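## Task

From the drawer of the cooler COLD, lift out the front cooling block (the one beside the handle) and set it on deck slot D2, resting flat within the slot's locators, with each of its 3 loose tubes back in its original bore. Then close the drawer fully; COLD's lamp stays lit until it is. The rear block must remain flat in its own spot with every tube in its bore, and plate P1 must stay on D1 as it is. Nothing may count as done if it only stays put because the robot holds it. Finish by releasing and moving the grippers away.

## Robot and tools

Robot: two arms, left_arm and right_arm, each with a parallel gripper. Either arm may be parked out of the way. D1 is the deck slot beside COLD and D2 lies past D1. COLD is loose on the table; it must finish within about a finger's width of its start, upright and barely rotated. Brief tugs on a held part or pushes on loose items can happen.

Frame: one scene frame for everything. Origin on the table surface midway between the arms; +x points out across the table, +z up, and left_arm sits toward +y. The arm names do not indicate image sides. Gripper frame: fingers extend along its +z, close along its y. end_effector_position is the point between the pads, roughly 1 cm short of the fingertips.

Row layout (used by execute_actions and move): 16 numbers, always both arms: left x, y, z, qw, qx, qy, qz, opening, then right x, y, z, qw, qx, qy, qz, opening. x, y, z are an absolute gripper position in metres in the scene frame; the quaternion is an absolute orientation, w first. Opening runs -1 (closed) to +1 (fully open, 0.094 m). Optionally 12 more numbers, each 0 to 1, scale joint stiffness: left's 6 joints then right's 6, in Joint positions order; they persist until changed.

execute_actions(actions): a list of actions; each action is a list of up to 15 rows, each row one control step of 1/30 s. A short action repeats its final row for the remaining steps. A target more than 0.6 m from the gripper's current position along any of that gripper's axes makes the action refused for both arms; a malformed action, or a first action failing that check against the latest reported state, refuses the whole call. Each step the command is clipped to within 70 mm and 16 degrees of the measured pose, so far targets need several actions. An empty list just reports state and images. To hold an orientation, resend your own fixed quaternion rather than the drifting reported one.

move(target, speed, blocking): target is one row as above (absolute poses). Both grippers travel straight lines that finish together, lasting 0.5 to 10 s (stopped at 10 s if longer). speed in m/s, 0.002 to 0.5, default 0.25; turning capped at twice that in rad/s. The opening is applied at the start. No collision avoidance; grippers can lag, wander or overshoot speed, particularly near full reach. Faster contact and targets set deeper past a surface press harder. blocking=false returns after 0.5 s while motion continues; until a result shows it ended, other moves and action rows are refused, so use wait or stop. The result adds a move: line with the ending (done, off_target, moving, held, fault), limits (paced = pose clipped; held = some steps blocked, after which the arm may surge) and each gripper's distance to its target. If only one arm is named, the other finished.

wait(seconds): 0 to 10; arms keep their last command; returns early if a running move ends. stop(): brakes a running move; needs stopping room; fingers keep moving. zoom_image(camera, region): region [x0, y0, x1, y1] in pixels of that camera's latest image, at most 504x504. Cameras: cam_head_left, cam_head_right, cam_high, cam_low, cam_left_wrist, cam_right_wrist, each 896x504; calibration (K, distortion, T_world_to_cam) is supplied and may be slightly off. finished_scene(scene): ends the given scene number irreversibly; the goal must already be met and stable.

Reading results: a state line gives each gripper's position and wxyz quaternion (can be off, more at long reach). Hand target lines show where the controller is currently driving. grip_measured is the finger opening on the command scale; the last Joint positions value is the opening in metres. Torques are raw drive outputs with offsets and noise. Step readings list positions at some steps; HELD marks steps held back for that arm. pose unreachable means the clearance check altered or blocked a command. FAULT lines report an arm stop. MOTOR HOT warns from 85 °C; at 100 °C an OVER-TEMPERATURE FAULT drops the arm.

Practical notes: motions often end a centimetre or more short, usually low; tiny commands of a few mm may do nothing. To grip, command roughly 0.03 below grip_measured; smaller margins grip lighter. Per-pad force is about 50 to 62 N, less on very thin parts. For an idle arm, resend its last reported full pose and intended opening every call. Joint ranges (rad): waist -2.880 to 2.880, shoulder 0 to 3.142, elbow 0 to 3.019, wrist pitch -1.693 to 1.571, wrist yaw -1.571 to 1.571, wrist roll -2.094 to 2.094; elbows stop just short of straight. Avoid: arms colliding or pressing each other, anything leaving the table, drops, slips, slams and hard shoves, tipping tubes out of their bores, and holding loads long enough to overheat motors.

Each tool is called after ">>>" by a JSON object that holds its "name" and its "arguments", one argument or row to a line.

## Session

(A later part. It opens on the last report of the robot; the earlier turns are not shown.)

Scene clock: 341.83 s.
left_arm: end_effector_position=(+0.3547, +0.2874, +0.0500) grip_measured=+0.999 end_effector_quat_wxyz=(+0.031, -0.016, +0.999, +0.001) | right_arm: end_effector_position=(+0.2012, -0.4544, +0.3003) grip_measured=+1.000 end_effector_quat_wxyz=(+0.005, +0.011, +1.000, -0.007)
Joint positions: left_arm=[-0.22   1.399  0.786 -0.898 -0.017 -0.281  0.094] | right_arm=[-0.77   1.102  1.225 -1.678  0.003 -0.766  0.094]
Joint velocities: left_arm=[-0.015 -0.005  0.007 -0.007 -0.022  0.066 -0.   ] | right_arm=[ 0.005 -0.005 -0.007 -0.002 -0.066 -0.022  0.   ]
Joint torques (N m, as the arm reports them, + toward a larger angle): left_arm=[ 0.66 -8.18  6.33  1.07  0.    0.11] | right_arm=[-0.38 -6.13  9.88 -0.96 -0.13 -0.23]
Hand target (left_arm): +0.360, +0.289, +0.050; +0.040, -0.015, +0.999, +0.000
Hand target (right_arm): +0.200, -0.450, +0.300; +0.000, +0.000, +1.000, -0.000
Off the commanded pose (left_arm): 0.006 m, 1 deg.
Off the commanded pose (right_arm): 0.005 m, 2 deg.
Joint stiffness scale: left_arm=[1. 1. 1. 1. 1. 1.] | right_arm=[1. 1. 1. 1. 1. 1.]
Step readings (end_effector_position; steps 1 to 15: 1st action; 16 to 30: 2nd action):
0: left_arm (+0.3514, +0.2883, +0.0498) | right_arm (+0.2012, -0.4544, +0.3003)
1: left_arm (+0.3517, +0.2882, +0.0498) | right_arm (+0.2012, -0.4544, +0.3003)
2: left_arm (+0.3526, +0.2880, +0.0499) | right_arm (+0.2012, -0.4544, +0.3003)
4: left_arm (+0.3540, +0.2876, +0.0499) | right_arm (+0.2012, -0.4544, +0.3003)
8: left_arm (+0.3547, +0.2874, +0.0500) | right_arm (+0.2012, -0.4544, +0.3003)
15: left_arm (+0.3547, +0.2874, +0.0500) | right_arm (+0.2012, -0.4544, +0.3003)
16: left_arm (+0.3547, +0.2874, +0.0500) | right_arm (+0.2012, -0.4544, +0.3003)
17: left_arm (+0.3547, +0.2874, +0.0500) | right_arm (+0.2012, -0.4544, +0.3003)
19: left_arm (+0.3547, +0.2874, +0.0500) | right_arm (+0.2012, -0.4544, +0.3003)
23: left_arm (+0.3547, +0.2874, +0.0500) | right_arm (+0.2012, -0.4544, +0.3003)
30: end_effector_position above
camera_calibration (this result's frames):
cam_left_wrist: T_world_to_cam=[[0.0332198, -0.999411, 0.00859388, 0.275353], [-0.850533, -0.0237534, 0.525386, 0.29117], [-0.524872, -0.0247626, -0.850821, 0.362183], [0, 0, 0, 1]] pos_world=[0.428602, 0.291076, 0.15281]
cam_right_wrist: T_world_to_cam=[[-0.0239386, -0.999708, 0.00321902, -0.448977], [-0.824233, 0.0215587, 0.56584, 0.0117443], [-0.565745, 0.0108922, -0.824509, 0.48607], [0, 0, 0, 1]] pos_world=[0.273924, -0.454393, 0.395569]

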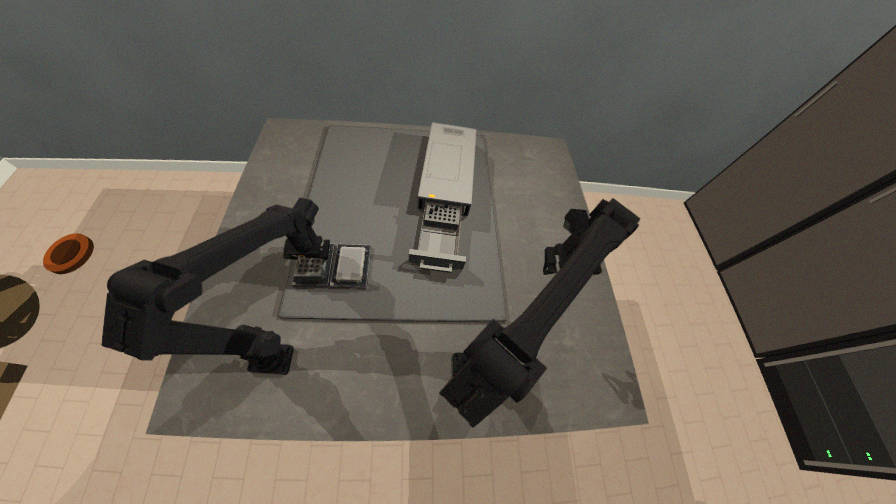

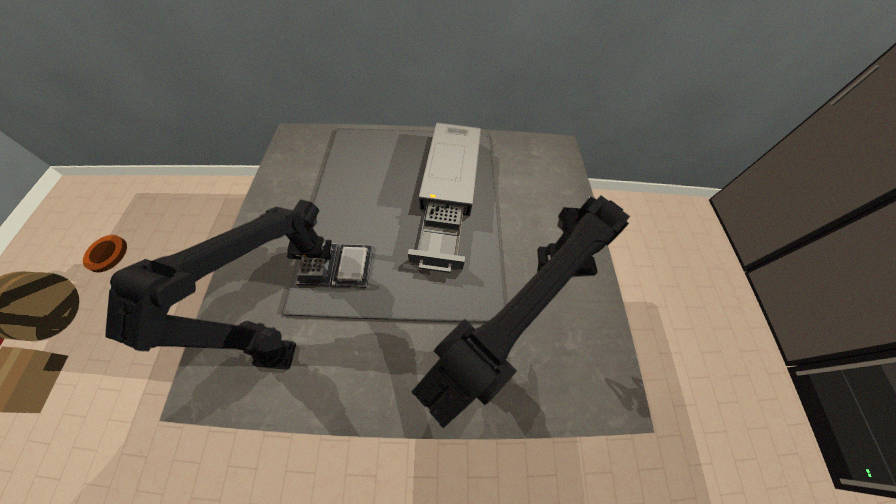

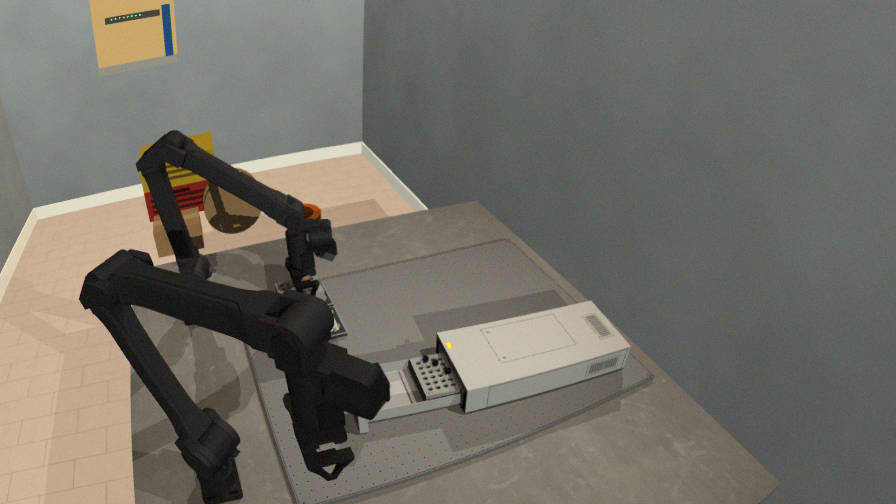

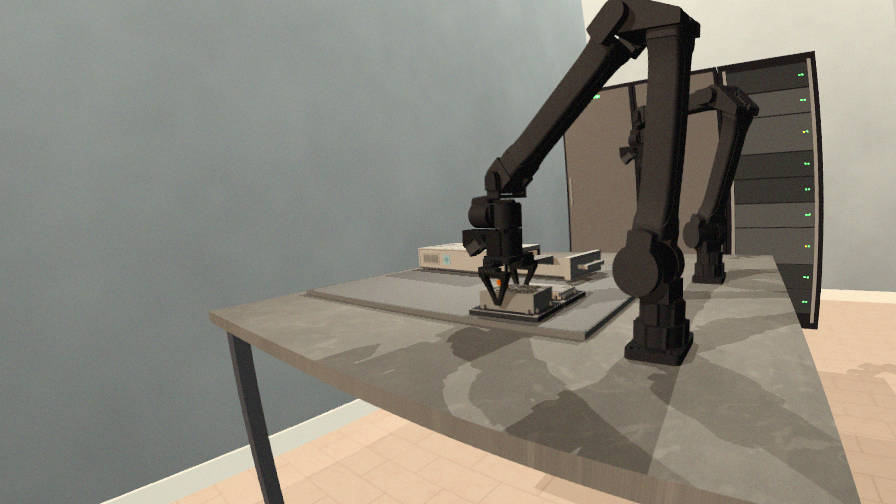

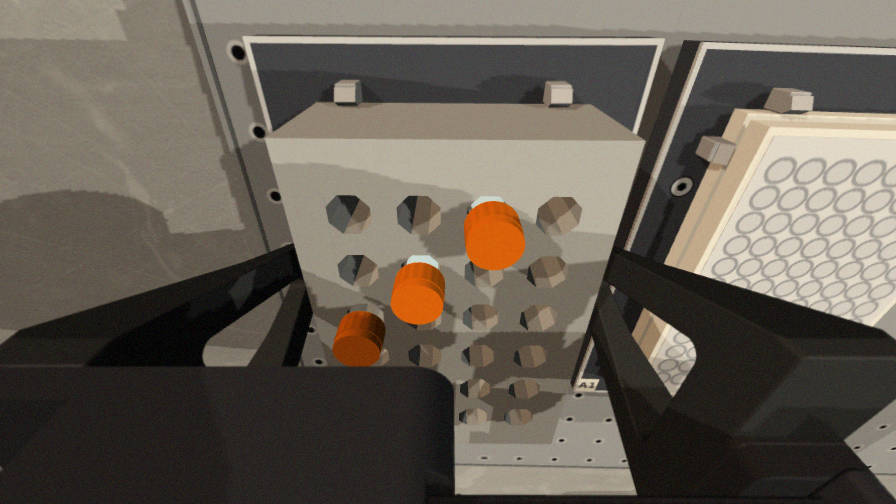

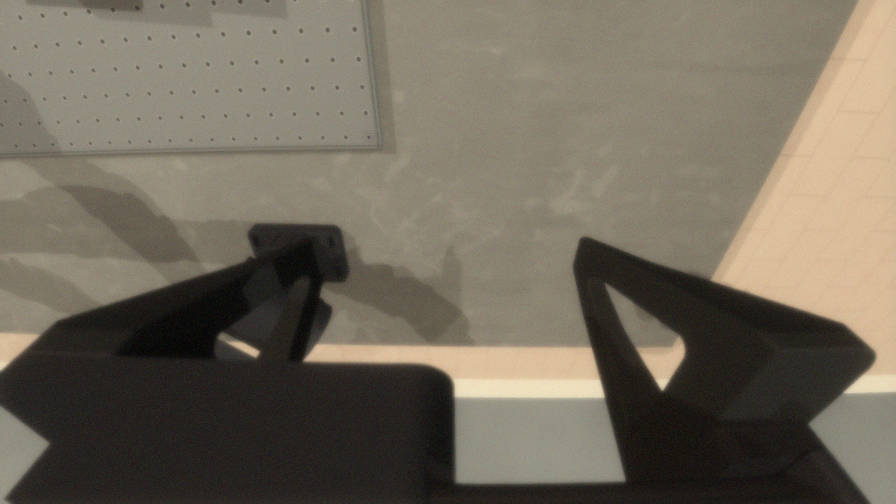

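Seated. Now the drawer.

>>> {"name": "move", "arguments": {
  "target": [0.355,0.287,0.2,0,0,1,0,1,0.24,-0.2,0.15,-0.422,0.52,-0.577,0.468,0],
  "speed": 0.15
}}

>>> {"name": "move", "arguments": {
  "target": [0.66,-0.13,0.2,0,0,1,0,-1,0.27,-0.14,0.066,-0.422,0.52,-0.577,0.468,0]
}}

>>> {"name": "move", "arguments": {
  "target": [0.66,-0.13,0.105,0,0,1,0,-1,0.28,-0.14,0.066,-0.422,0.52,-0.577,0.468,0],
  "speed": 0.1
}}

Scene clock: 350.97 s.
left_arm: end_effector_position=(+0.3423, +0.2887, +0.1795) grip_measured=+1.000 end_effector_quat_wxyz=(-0.019, -0.002, +1.000, +0.008) | right_arm: end_effector_position=(+0.2402, -0.2044, +0.1510) grip_measured=+0.003 end_effector_quat_wxyz=(+0.436, -0.500, +0.601, -0.446)
Joint positions: left_arm=[-0.22   1.277  1.046 -1.381 -0.006 -0.253  0.094] | right_arm=[ 0.653  0.029  0.034 -0.305  0.715 -1.29   0.047]
Joint velocities: left_arm=[ 0.005  0.005 -0.012 -0.027 -0.066 -0.037 -0.001] | right_arm=[-0.015 -0.015 -0.022 -0.012  0.007  0.022 -0.001]
Joint torques (N m, as the arm reports them, + toward a larger angle): left_arm=[ 0.76 -8.78 10.69 -0.69  0.33  0.15] | right_arm=[-0.84  5.45 11.5   0.88  0.15  0.07]
Hand target (left_arm): +0.353, +0.288, +0.200; +0.000, +0.000, +1.000, +0.001
Hand target (right_arm): +0.240, -0.205, +0.151; +0.436, -0.500, +0.602, -0.445
Off the commanded pose (left_arm): 0.024 m, 2 deg.
Off the commanded pose (right_arm): 0.005 m, 5 deg.
Joint stiffness scale: left_arm=[1. 1. 1. 1. 1. 1.] | right_arm=[1. 1. 1. 1. 1. 1.]
move: held (right_arm), off_target (left_arm); limits=held; held on 5 of 201 steps (right_arm), including the last (right_arm)
pose unreachable (right arm): on one or more control steps of this call, first in action 0 (counted from 0), this arm could not follow its commanded pose, so it was not sent that pose on those steps. On the call's last step it was still not sent that pose. It may still have moved: this result reports where it is.
cause: the commanded pose would bring two parts of the arm too close to each other (its shoulder (the part past joint 1) and its forearm (the part past joint 3), with joints 2 (shoulder) and 3 (elbow) between them).
camera_calibration (this result's frames):
cam_left_wrist: T_world_to_cam=[[0.00527158, -0.999952, -0.00821455, 0.28865], [-0.79401, -0.00917922, 0.607835, 0.174261], [-0.607882, 0.00331818, -0.794021, 0.476068], [0, 0, 0, 1]] pos_world=[0.426236, 0.288656, 0.274457]
cam_right_wrist: T_world_to_cam=[[0.222686, -0.105967, 0.969114, -0.220013], [-0.654027, -0.753418, 0.0679024, -0.00120423], [0.722952, -0.648947, -0.237081, -0.150819], [0, 0, 0, 1]] pos_world=[0.157241, -0.122095, 0.177543]

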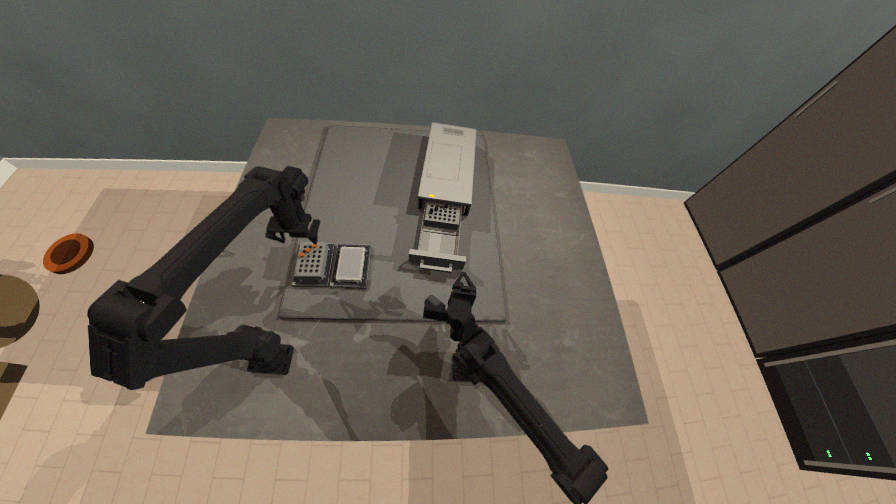

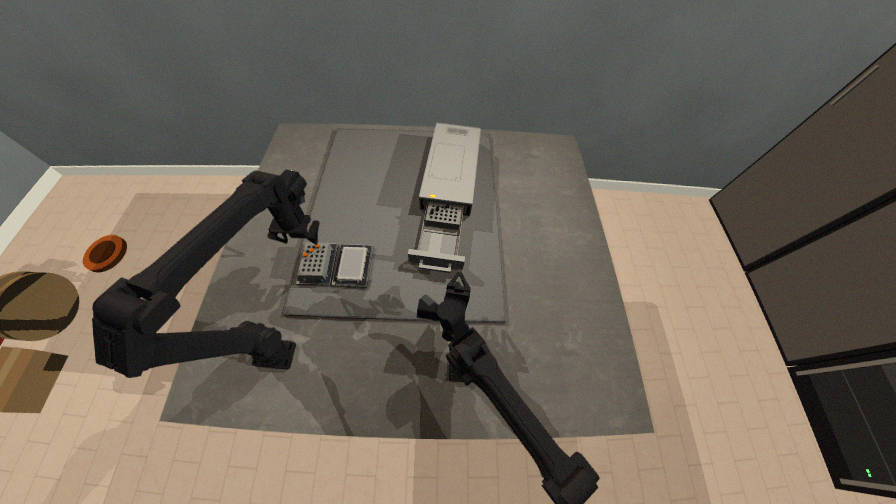

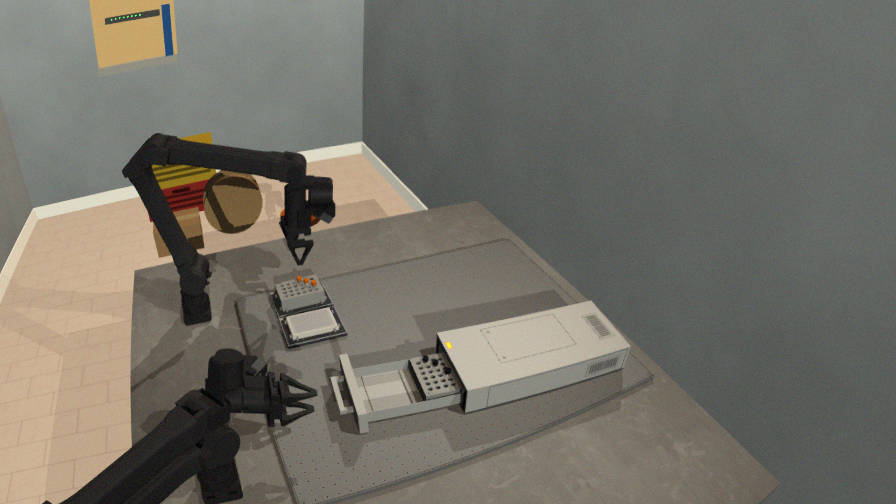

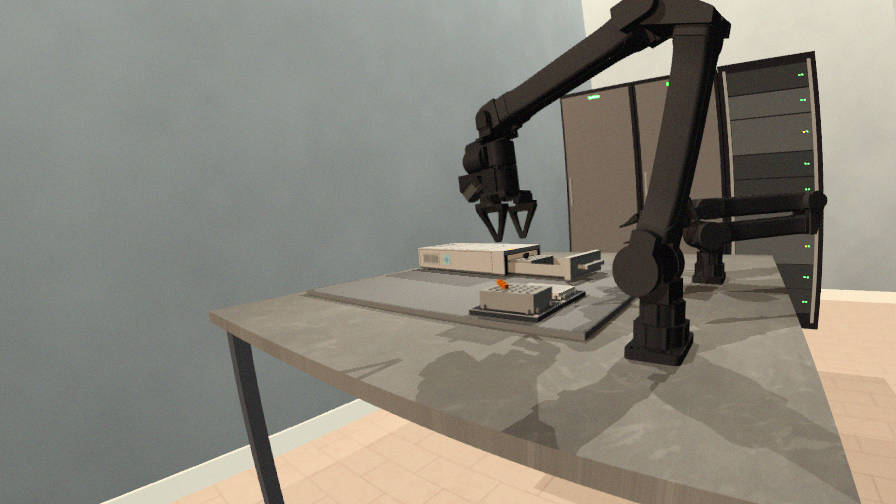

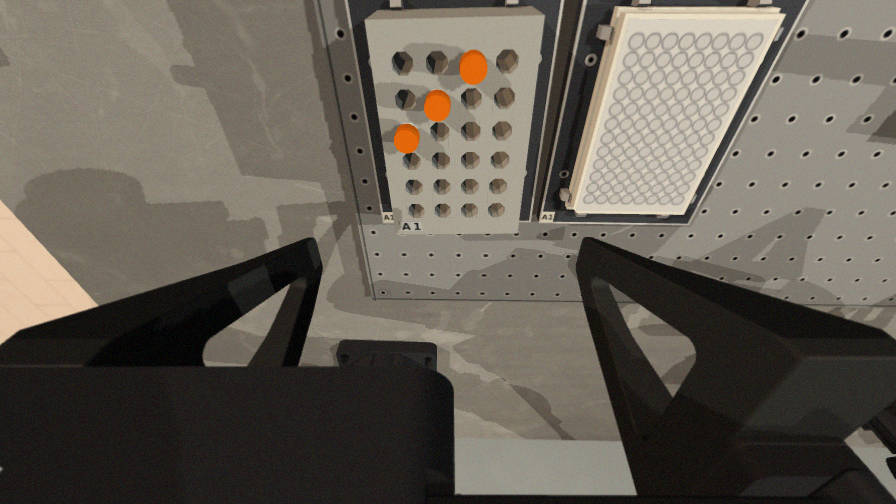

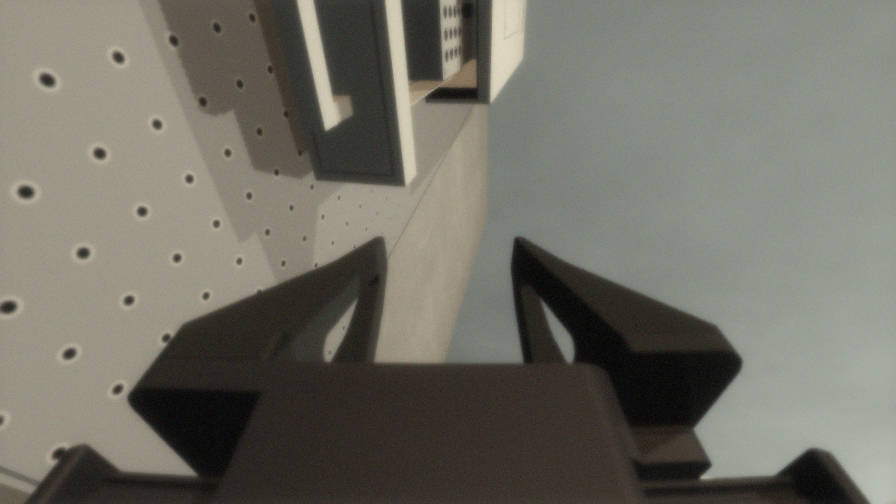

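Scene clock: 353.53 s.
left_arm: end_effector_position=(+0.6445, -0.1226, +0.1878) grip_measured=-0.997 end_effector_quat_wxyz=(+0.114, +0.001, +0.989, -0.092) | right_arm: end_effector_position=(+0.2407, -0.2058, +0.1495) grip_measured=+0.003 end_effector_quat_wxyz=(+0.430, -0.500, +0.603, -0.449)
Joint positions: left_arm=[-0.634  2.536  2.891 -1.632  0.005 -0.662  0.   ] | right_arm=[ 0.654  0.046  0.034 -0.297  0.727 -1.29   0.047]
Joint velocities: left_arm=[ 0.015 -0.005  0.002  0.007 -0.022 -0.022  0.001] | right_arm=[-0.005  0.015  0.002 -0.022  0.037 -0.022 -0.001]
Joint torques (N m, as the arm reports them, + toward a larger angle): left_arm=[ -0.27 -26.1   11.12   1.61   0.14  -0.06] | right_arm=[-0.8   4.74 11.47  0.86  0.14  0.05]
Hand target (left_arm): +0.649, -0.134, +0.200; +0.135, -0.001, +0.985, -0.111
Hand target (right_arm): +0.241, -0.206, +0.150; +0.432, -0.498, +0.603, -0.449
Off the commanded pose (left_arm): 0.021 m, 17 deg; orientation clipped at the last step of the last action.
Off the commanded pose (right_arm): 0.110 m, 4 deg; position clipped at the last step of the last action.
Joint stiffness scale: left_arm=[1. 1. 1. 1. 1. 1.] | right_arm=[1. 1. 1. 1. 1. 1.]
elbow stopped short (left arm): the move would have taken joint 3 (elbow) straighter than the controller allows; a more bent joint 3 avoids this.
move: held (right_arm), off_target (left_arm); limits=paced,held; held on 72 of 77 steps (right_arm), including the last (right_arm)
pose unreachable (right arm): on one or more control steps of this call, first in action 0 (counted from 0), this arm could not follow its commanded pose, so it was not sent that pose on those steps. On the call's last step it was still not sent that pose. It may still have moved: this result reports where it is.
cause: the commanded pose would bring two parts of the arm too close to each other (its shoulder (the part past joint 1) and its forearm (the part past joint 3), with joints 2 (shoulder) and 3 (elbow) between them).
camera_calibration (this result's frames):
cam_left_wrist: T_world_to_cam=[[-0.023218, -0.981408, 0.190526, -0.140806], [-0.925574, 0.0931315, 0.366932, 0.547937], [-0.377854, -0.167826, -0.910528, 0.520346], [0, 0, 0, 1]] pos_world=[0.700502, -0.10189, 0.299561]
cam_right_wrist: T_world_to_cam=[[0.226767, -0.100395, 0.968761, -0.218611], [-0.661538, -0.745891, 0.0775537, 0.000118222], [0.714804, -0.658458, -0.235559, -0.152642], [0, 0, 0, 1]] pos_world=[0.158761, -0.122368, 0.175817]

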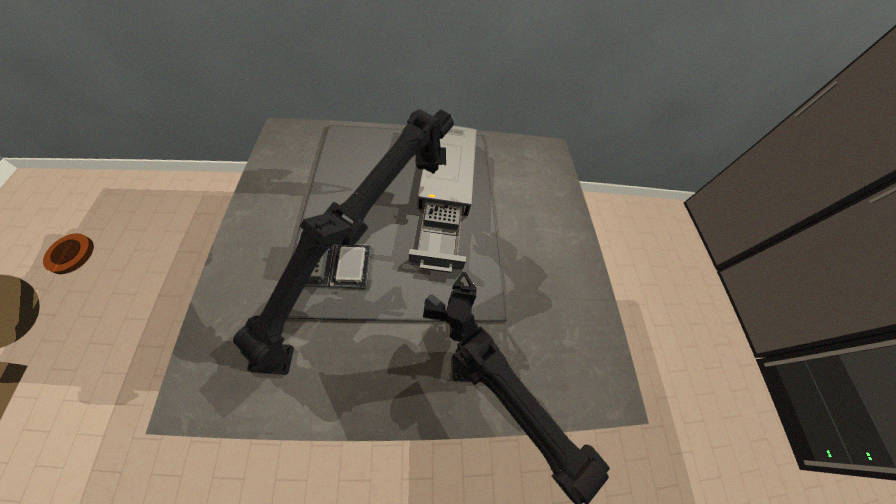

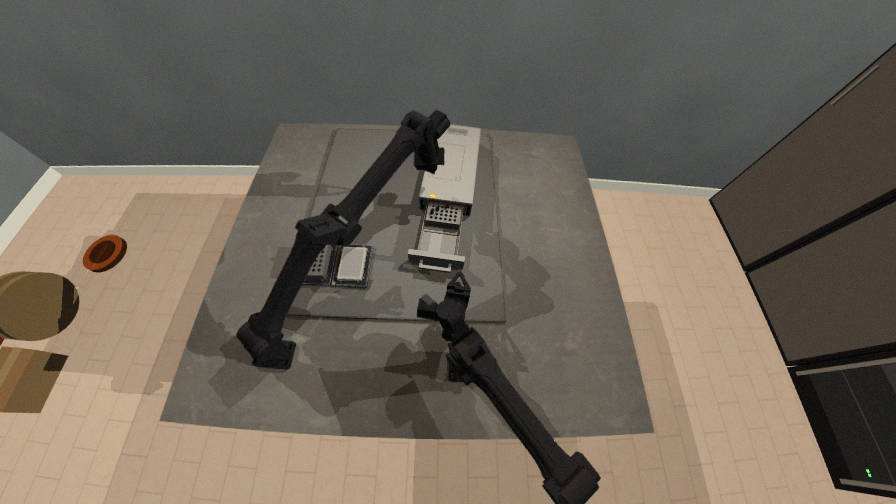

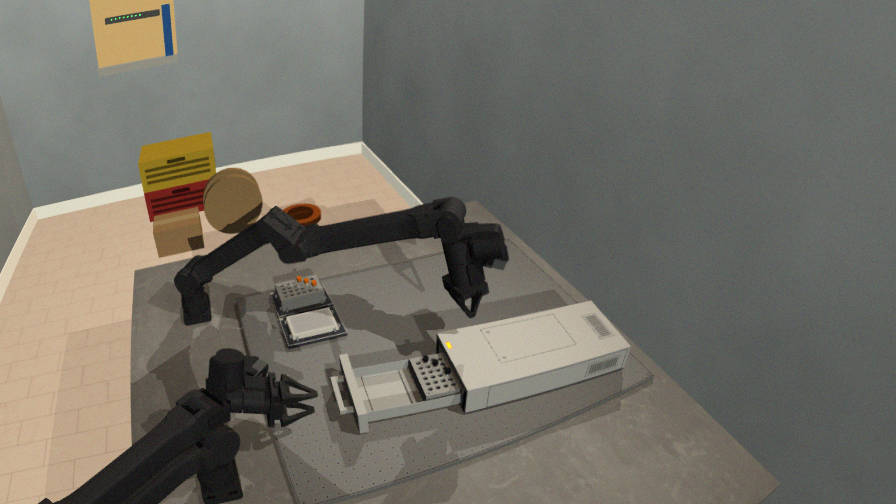

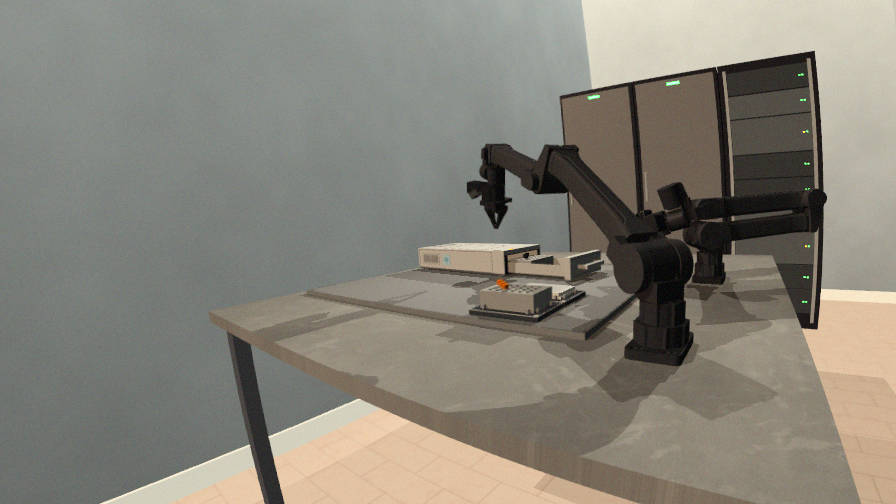

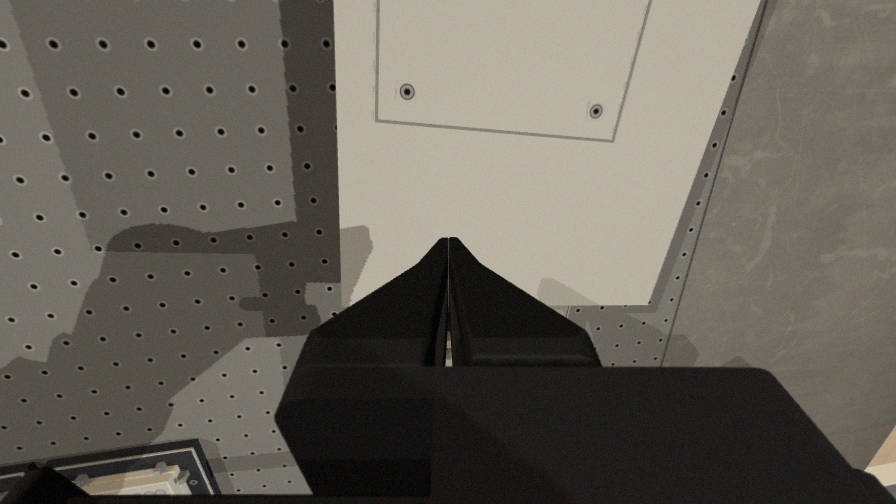

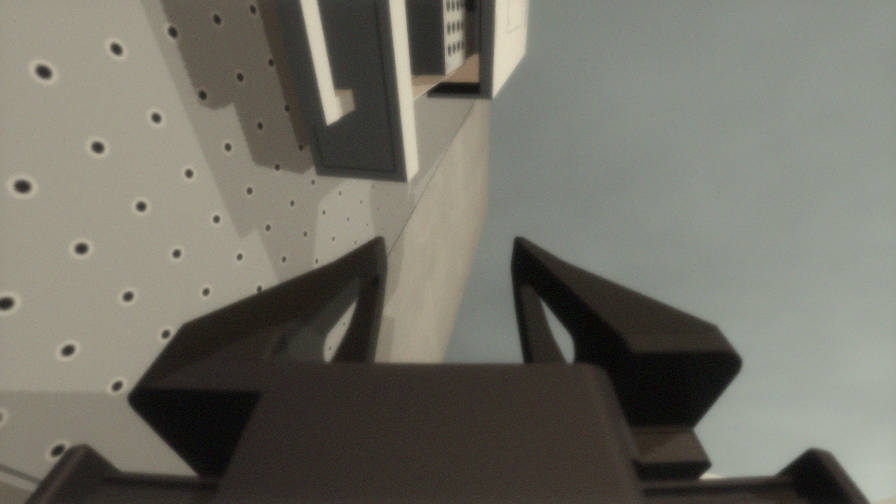

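Scene clock: 355.27 s.
left_arm: end_effector_position=(+0.6490, -0.1253, +0.1195) grip_measured=-0.998 end_effector_quat_wxyz=(+0.086, +0.001, +0.994, -0.068) | right_arm: end_effector_position=(+0.2412, -0.2067, +0.1484) grip_measured=+0.003 end_effector_quat_wxyz=(+0.426, -0.500, +0.605, -0.451)
Joint positions: left_arm=[-0.634  2.629  2.902 -1.625  0.002 -0.662  0.   ] | right_arm=[ 0.654  0.06   0.034 -0.29   0.735 -1.29   0.047]
Joint velocities: left_arm=[-0.005 -0.024  0.002 -0.022  0.022 -0.007 -0.   ] | right_arm=[-0.005  0.015  0.002 -0.002 -0.022 -0.051 -0.   ]
Joint torques (N m, as the arm reports them, + toward a larger angle): left_arm=[  0.4  -23.88  10.63   1.36  -0.09   0.06] | right_arm=[-0.78  4.64 11.45  0.84  0.14  0.05]
Hand target (left_arm): +0.658, -0.129, +0.104; +0.094, -0.000, +0.993, -0.071
Hand target (right_arm): +0.241, -0.207, +0.149; +0.428, -0.498, +0.604, -0.451
Off the commanded pose (left_arm): 0.019 m, 13 deg.
Off the commanded pose (right_arm): 0.113 m, 4 deg; position clipped at the last step of the last action.
Joint stiffness scale: left_arm=[1. 1. 1. 1. 1. 1.] | right_arm=[1. 1. 1. 1. 1. 1.]
elbow stopped short (left arm): the move would have taken joint 3 (elbow) straighter than the controller allows; a more bent joint 3 avoids this.
move: held (right_arm), off_target (left_arm); limits=paced,held; held on 49 of 52 steps (right_arm), including the last (right_arm)
pose unreachable (right arm): on one or more control steps of this call, first in action 0 (counted from 0), this arm could not follow its commanded pose, so it was not sent that pose on those steps. On the call's last step it was still not sent that pose. It may still have moved: this result reports where it is.
cause: the commanded pose would bring two parts of the arm too close to each other (its shoulder (the part past joint 1) and its forearm (the part past joint 3), with joints 2 (shoulder) and 3 (elbow) between them).
camera_calibration (this result's frames):
cam_left_wrist: T_world_to_cam=[[-0.0127679, -0.989623, 0.143121, -0.132543], [-0.902921, 0.0729078, 0.423578, 0.553383], [-0.429617, -0.123819, -0.894482, 0.496611], [0, 0, 0, 1]] pos_world=[0.711321, -0.110023, 0.228779]
cam_right_wrist: T_world_to_cam=[[0.229657, -0.0964878, 0.968477, -0.217627], [-0.666898, -0.740355, 0.0843826, 0.00124524], [0.708875, -0.665255, -0.234375, -0.153991], [0, 0, 0, 1]] pos_world=[0.15997, -0.12252, 0.17457]

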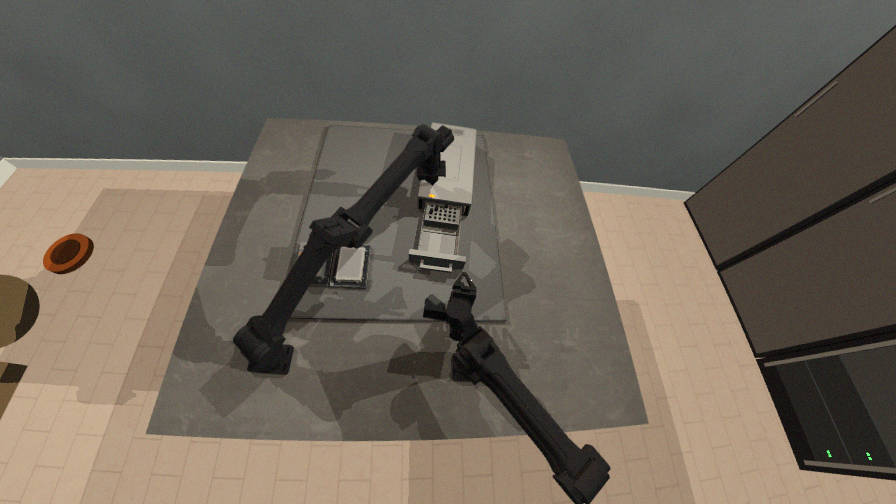

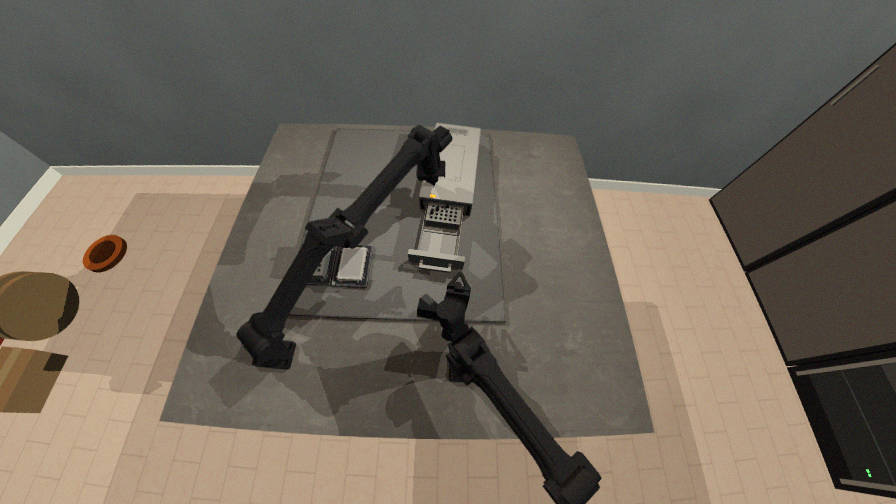

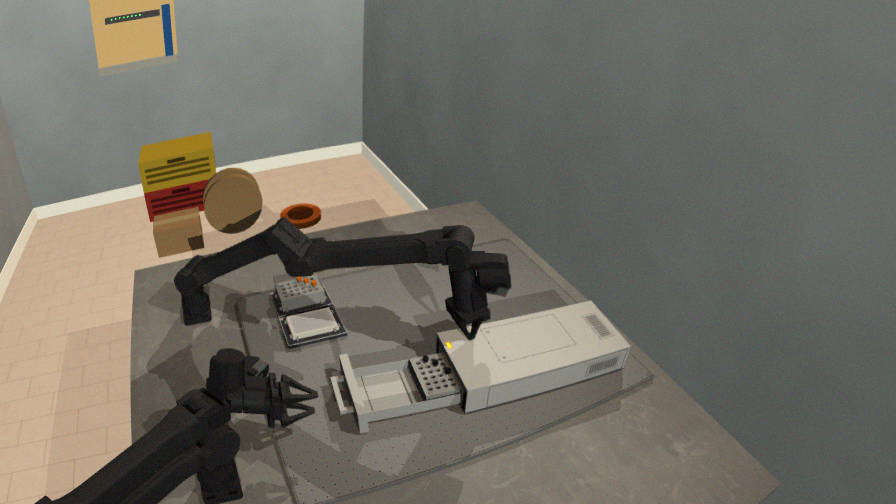

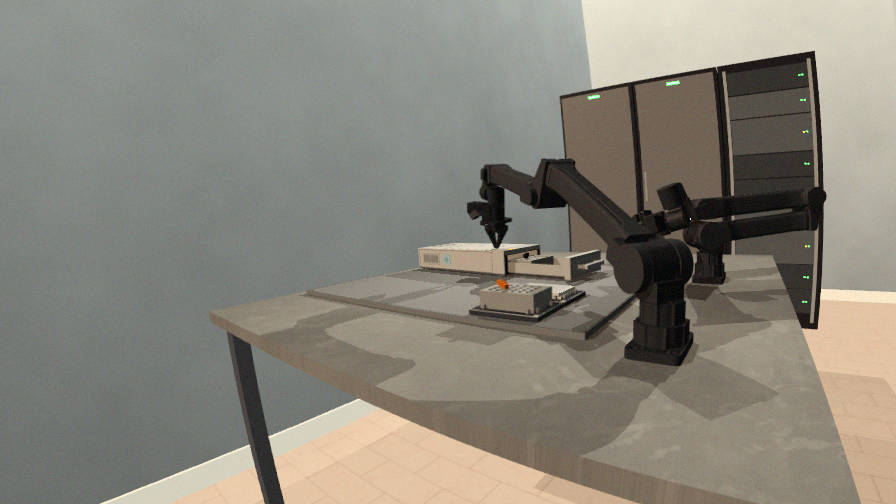

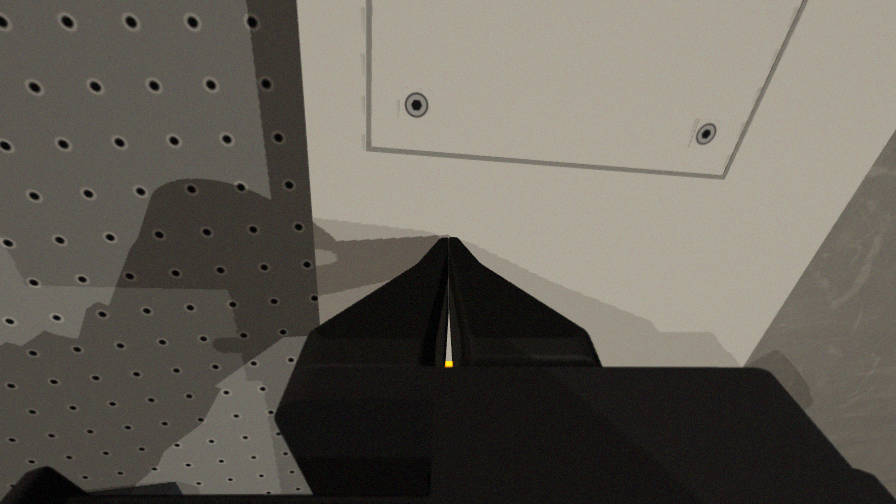

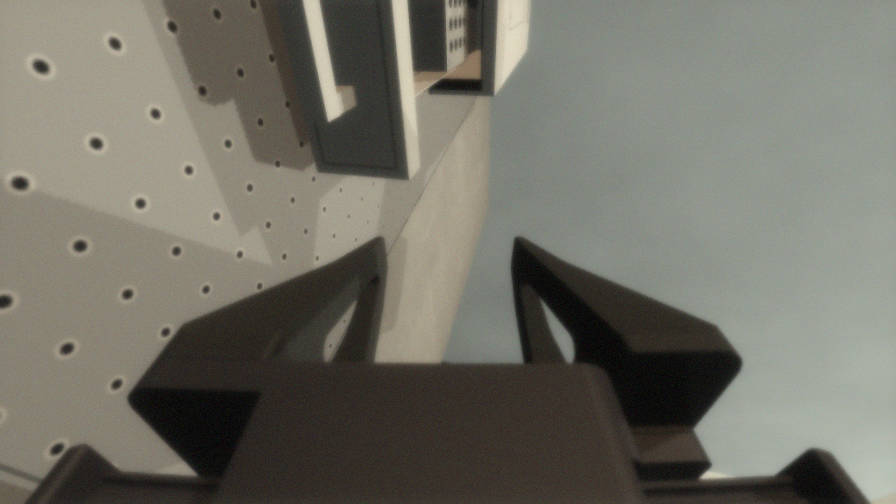

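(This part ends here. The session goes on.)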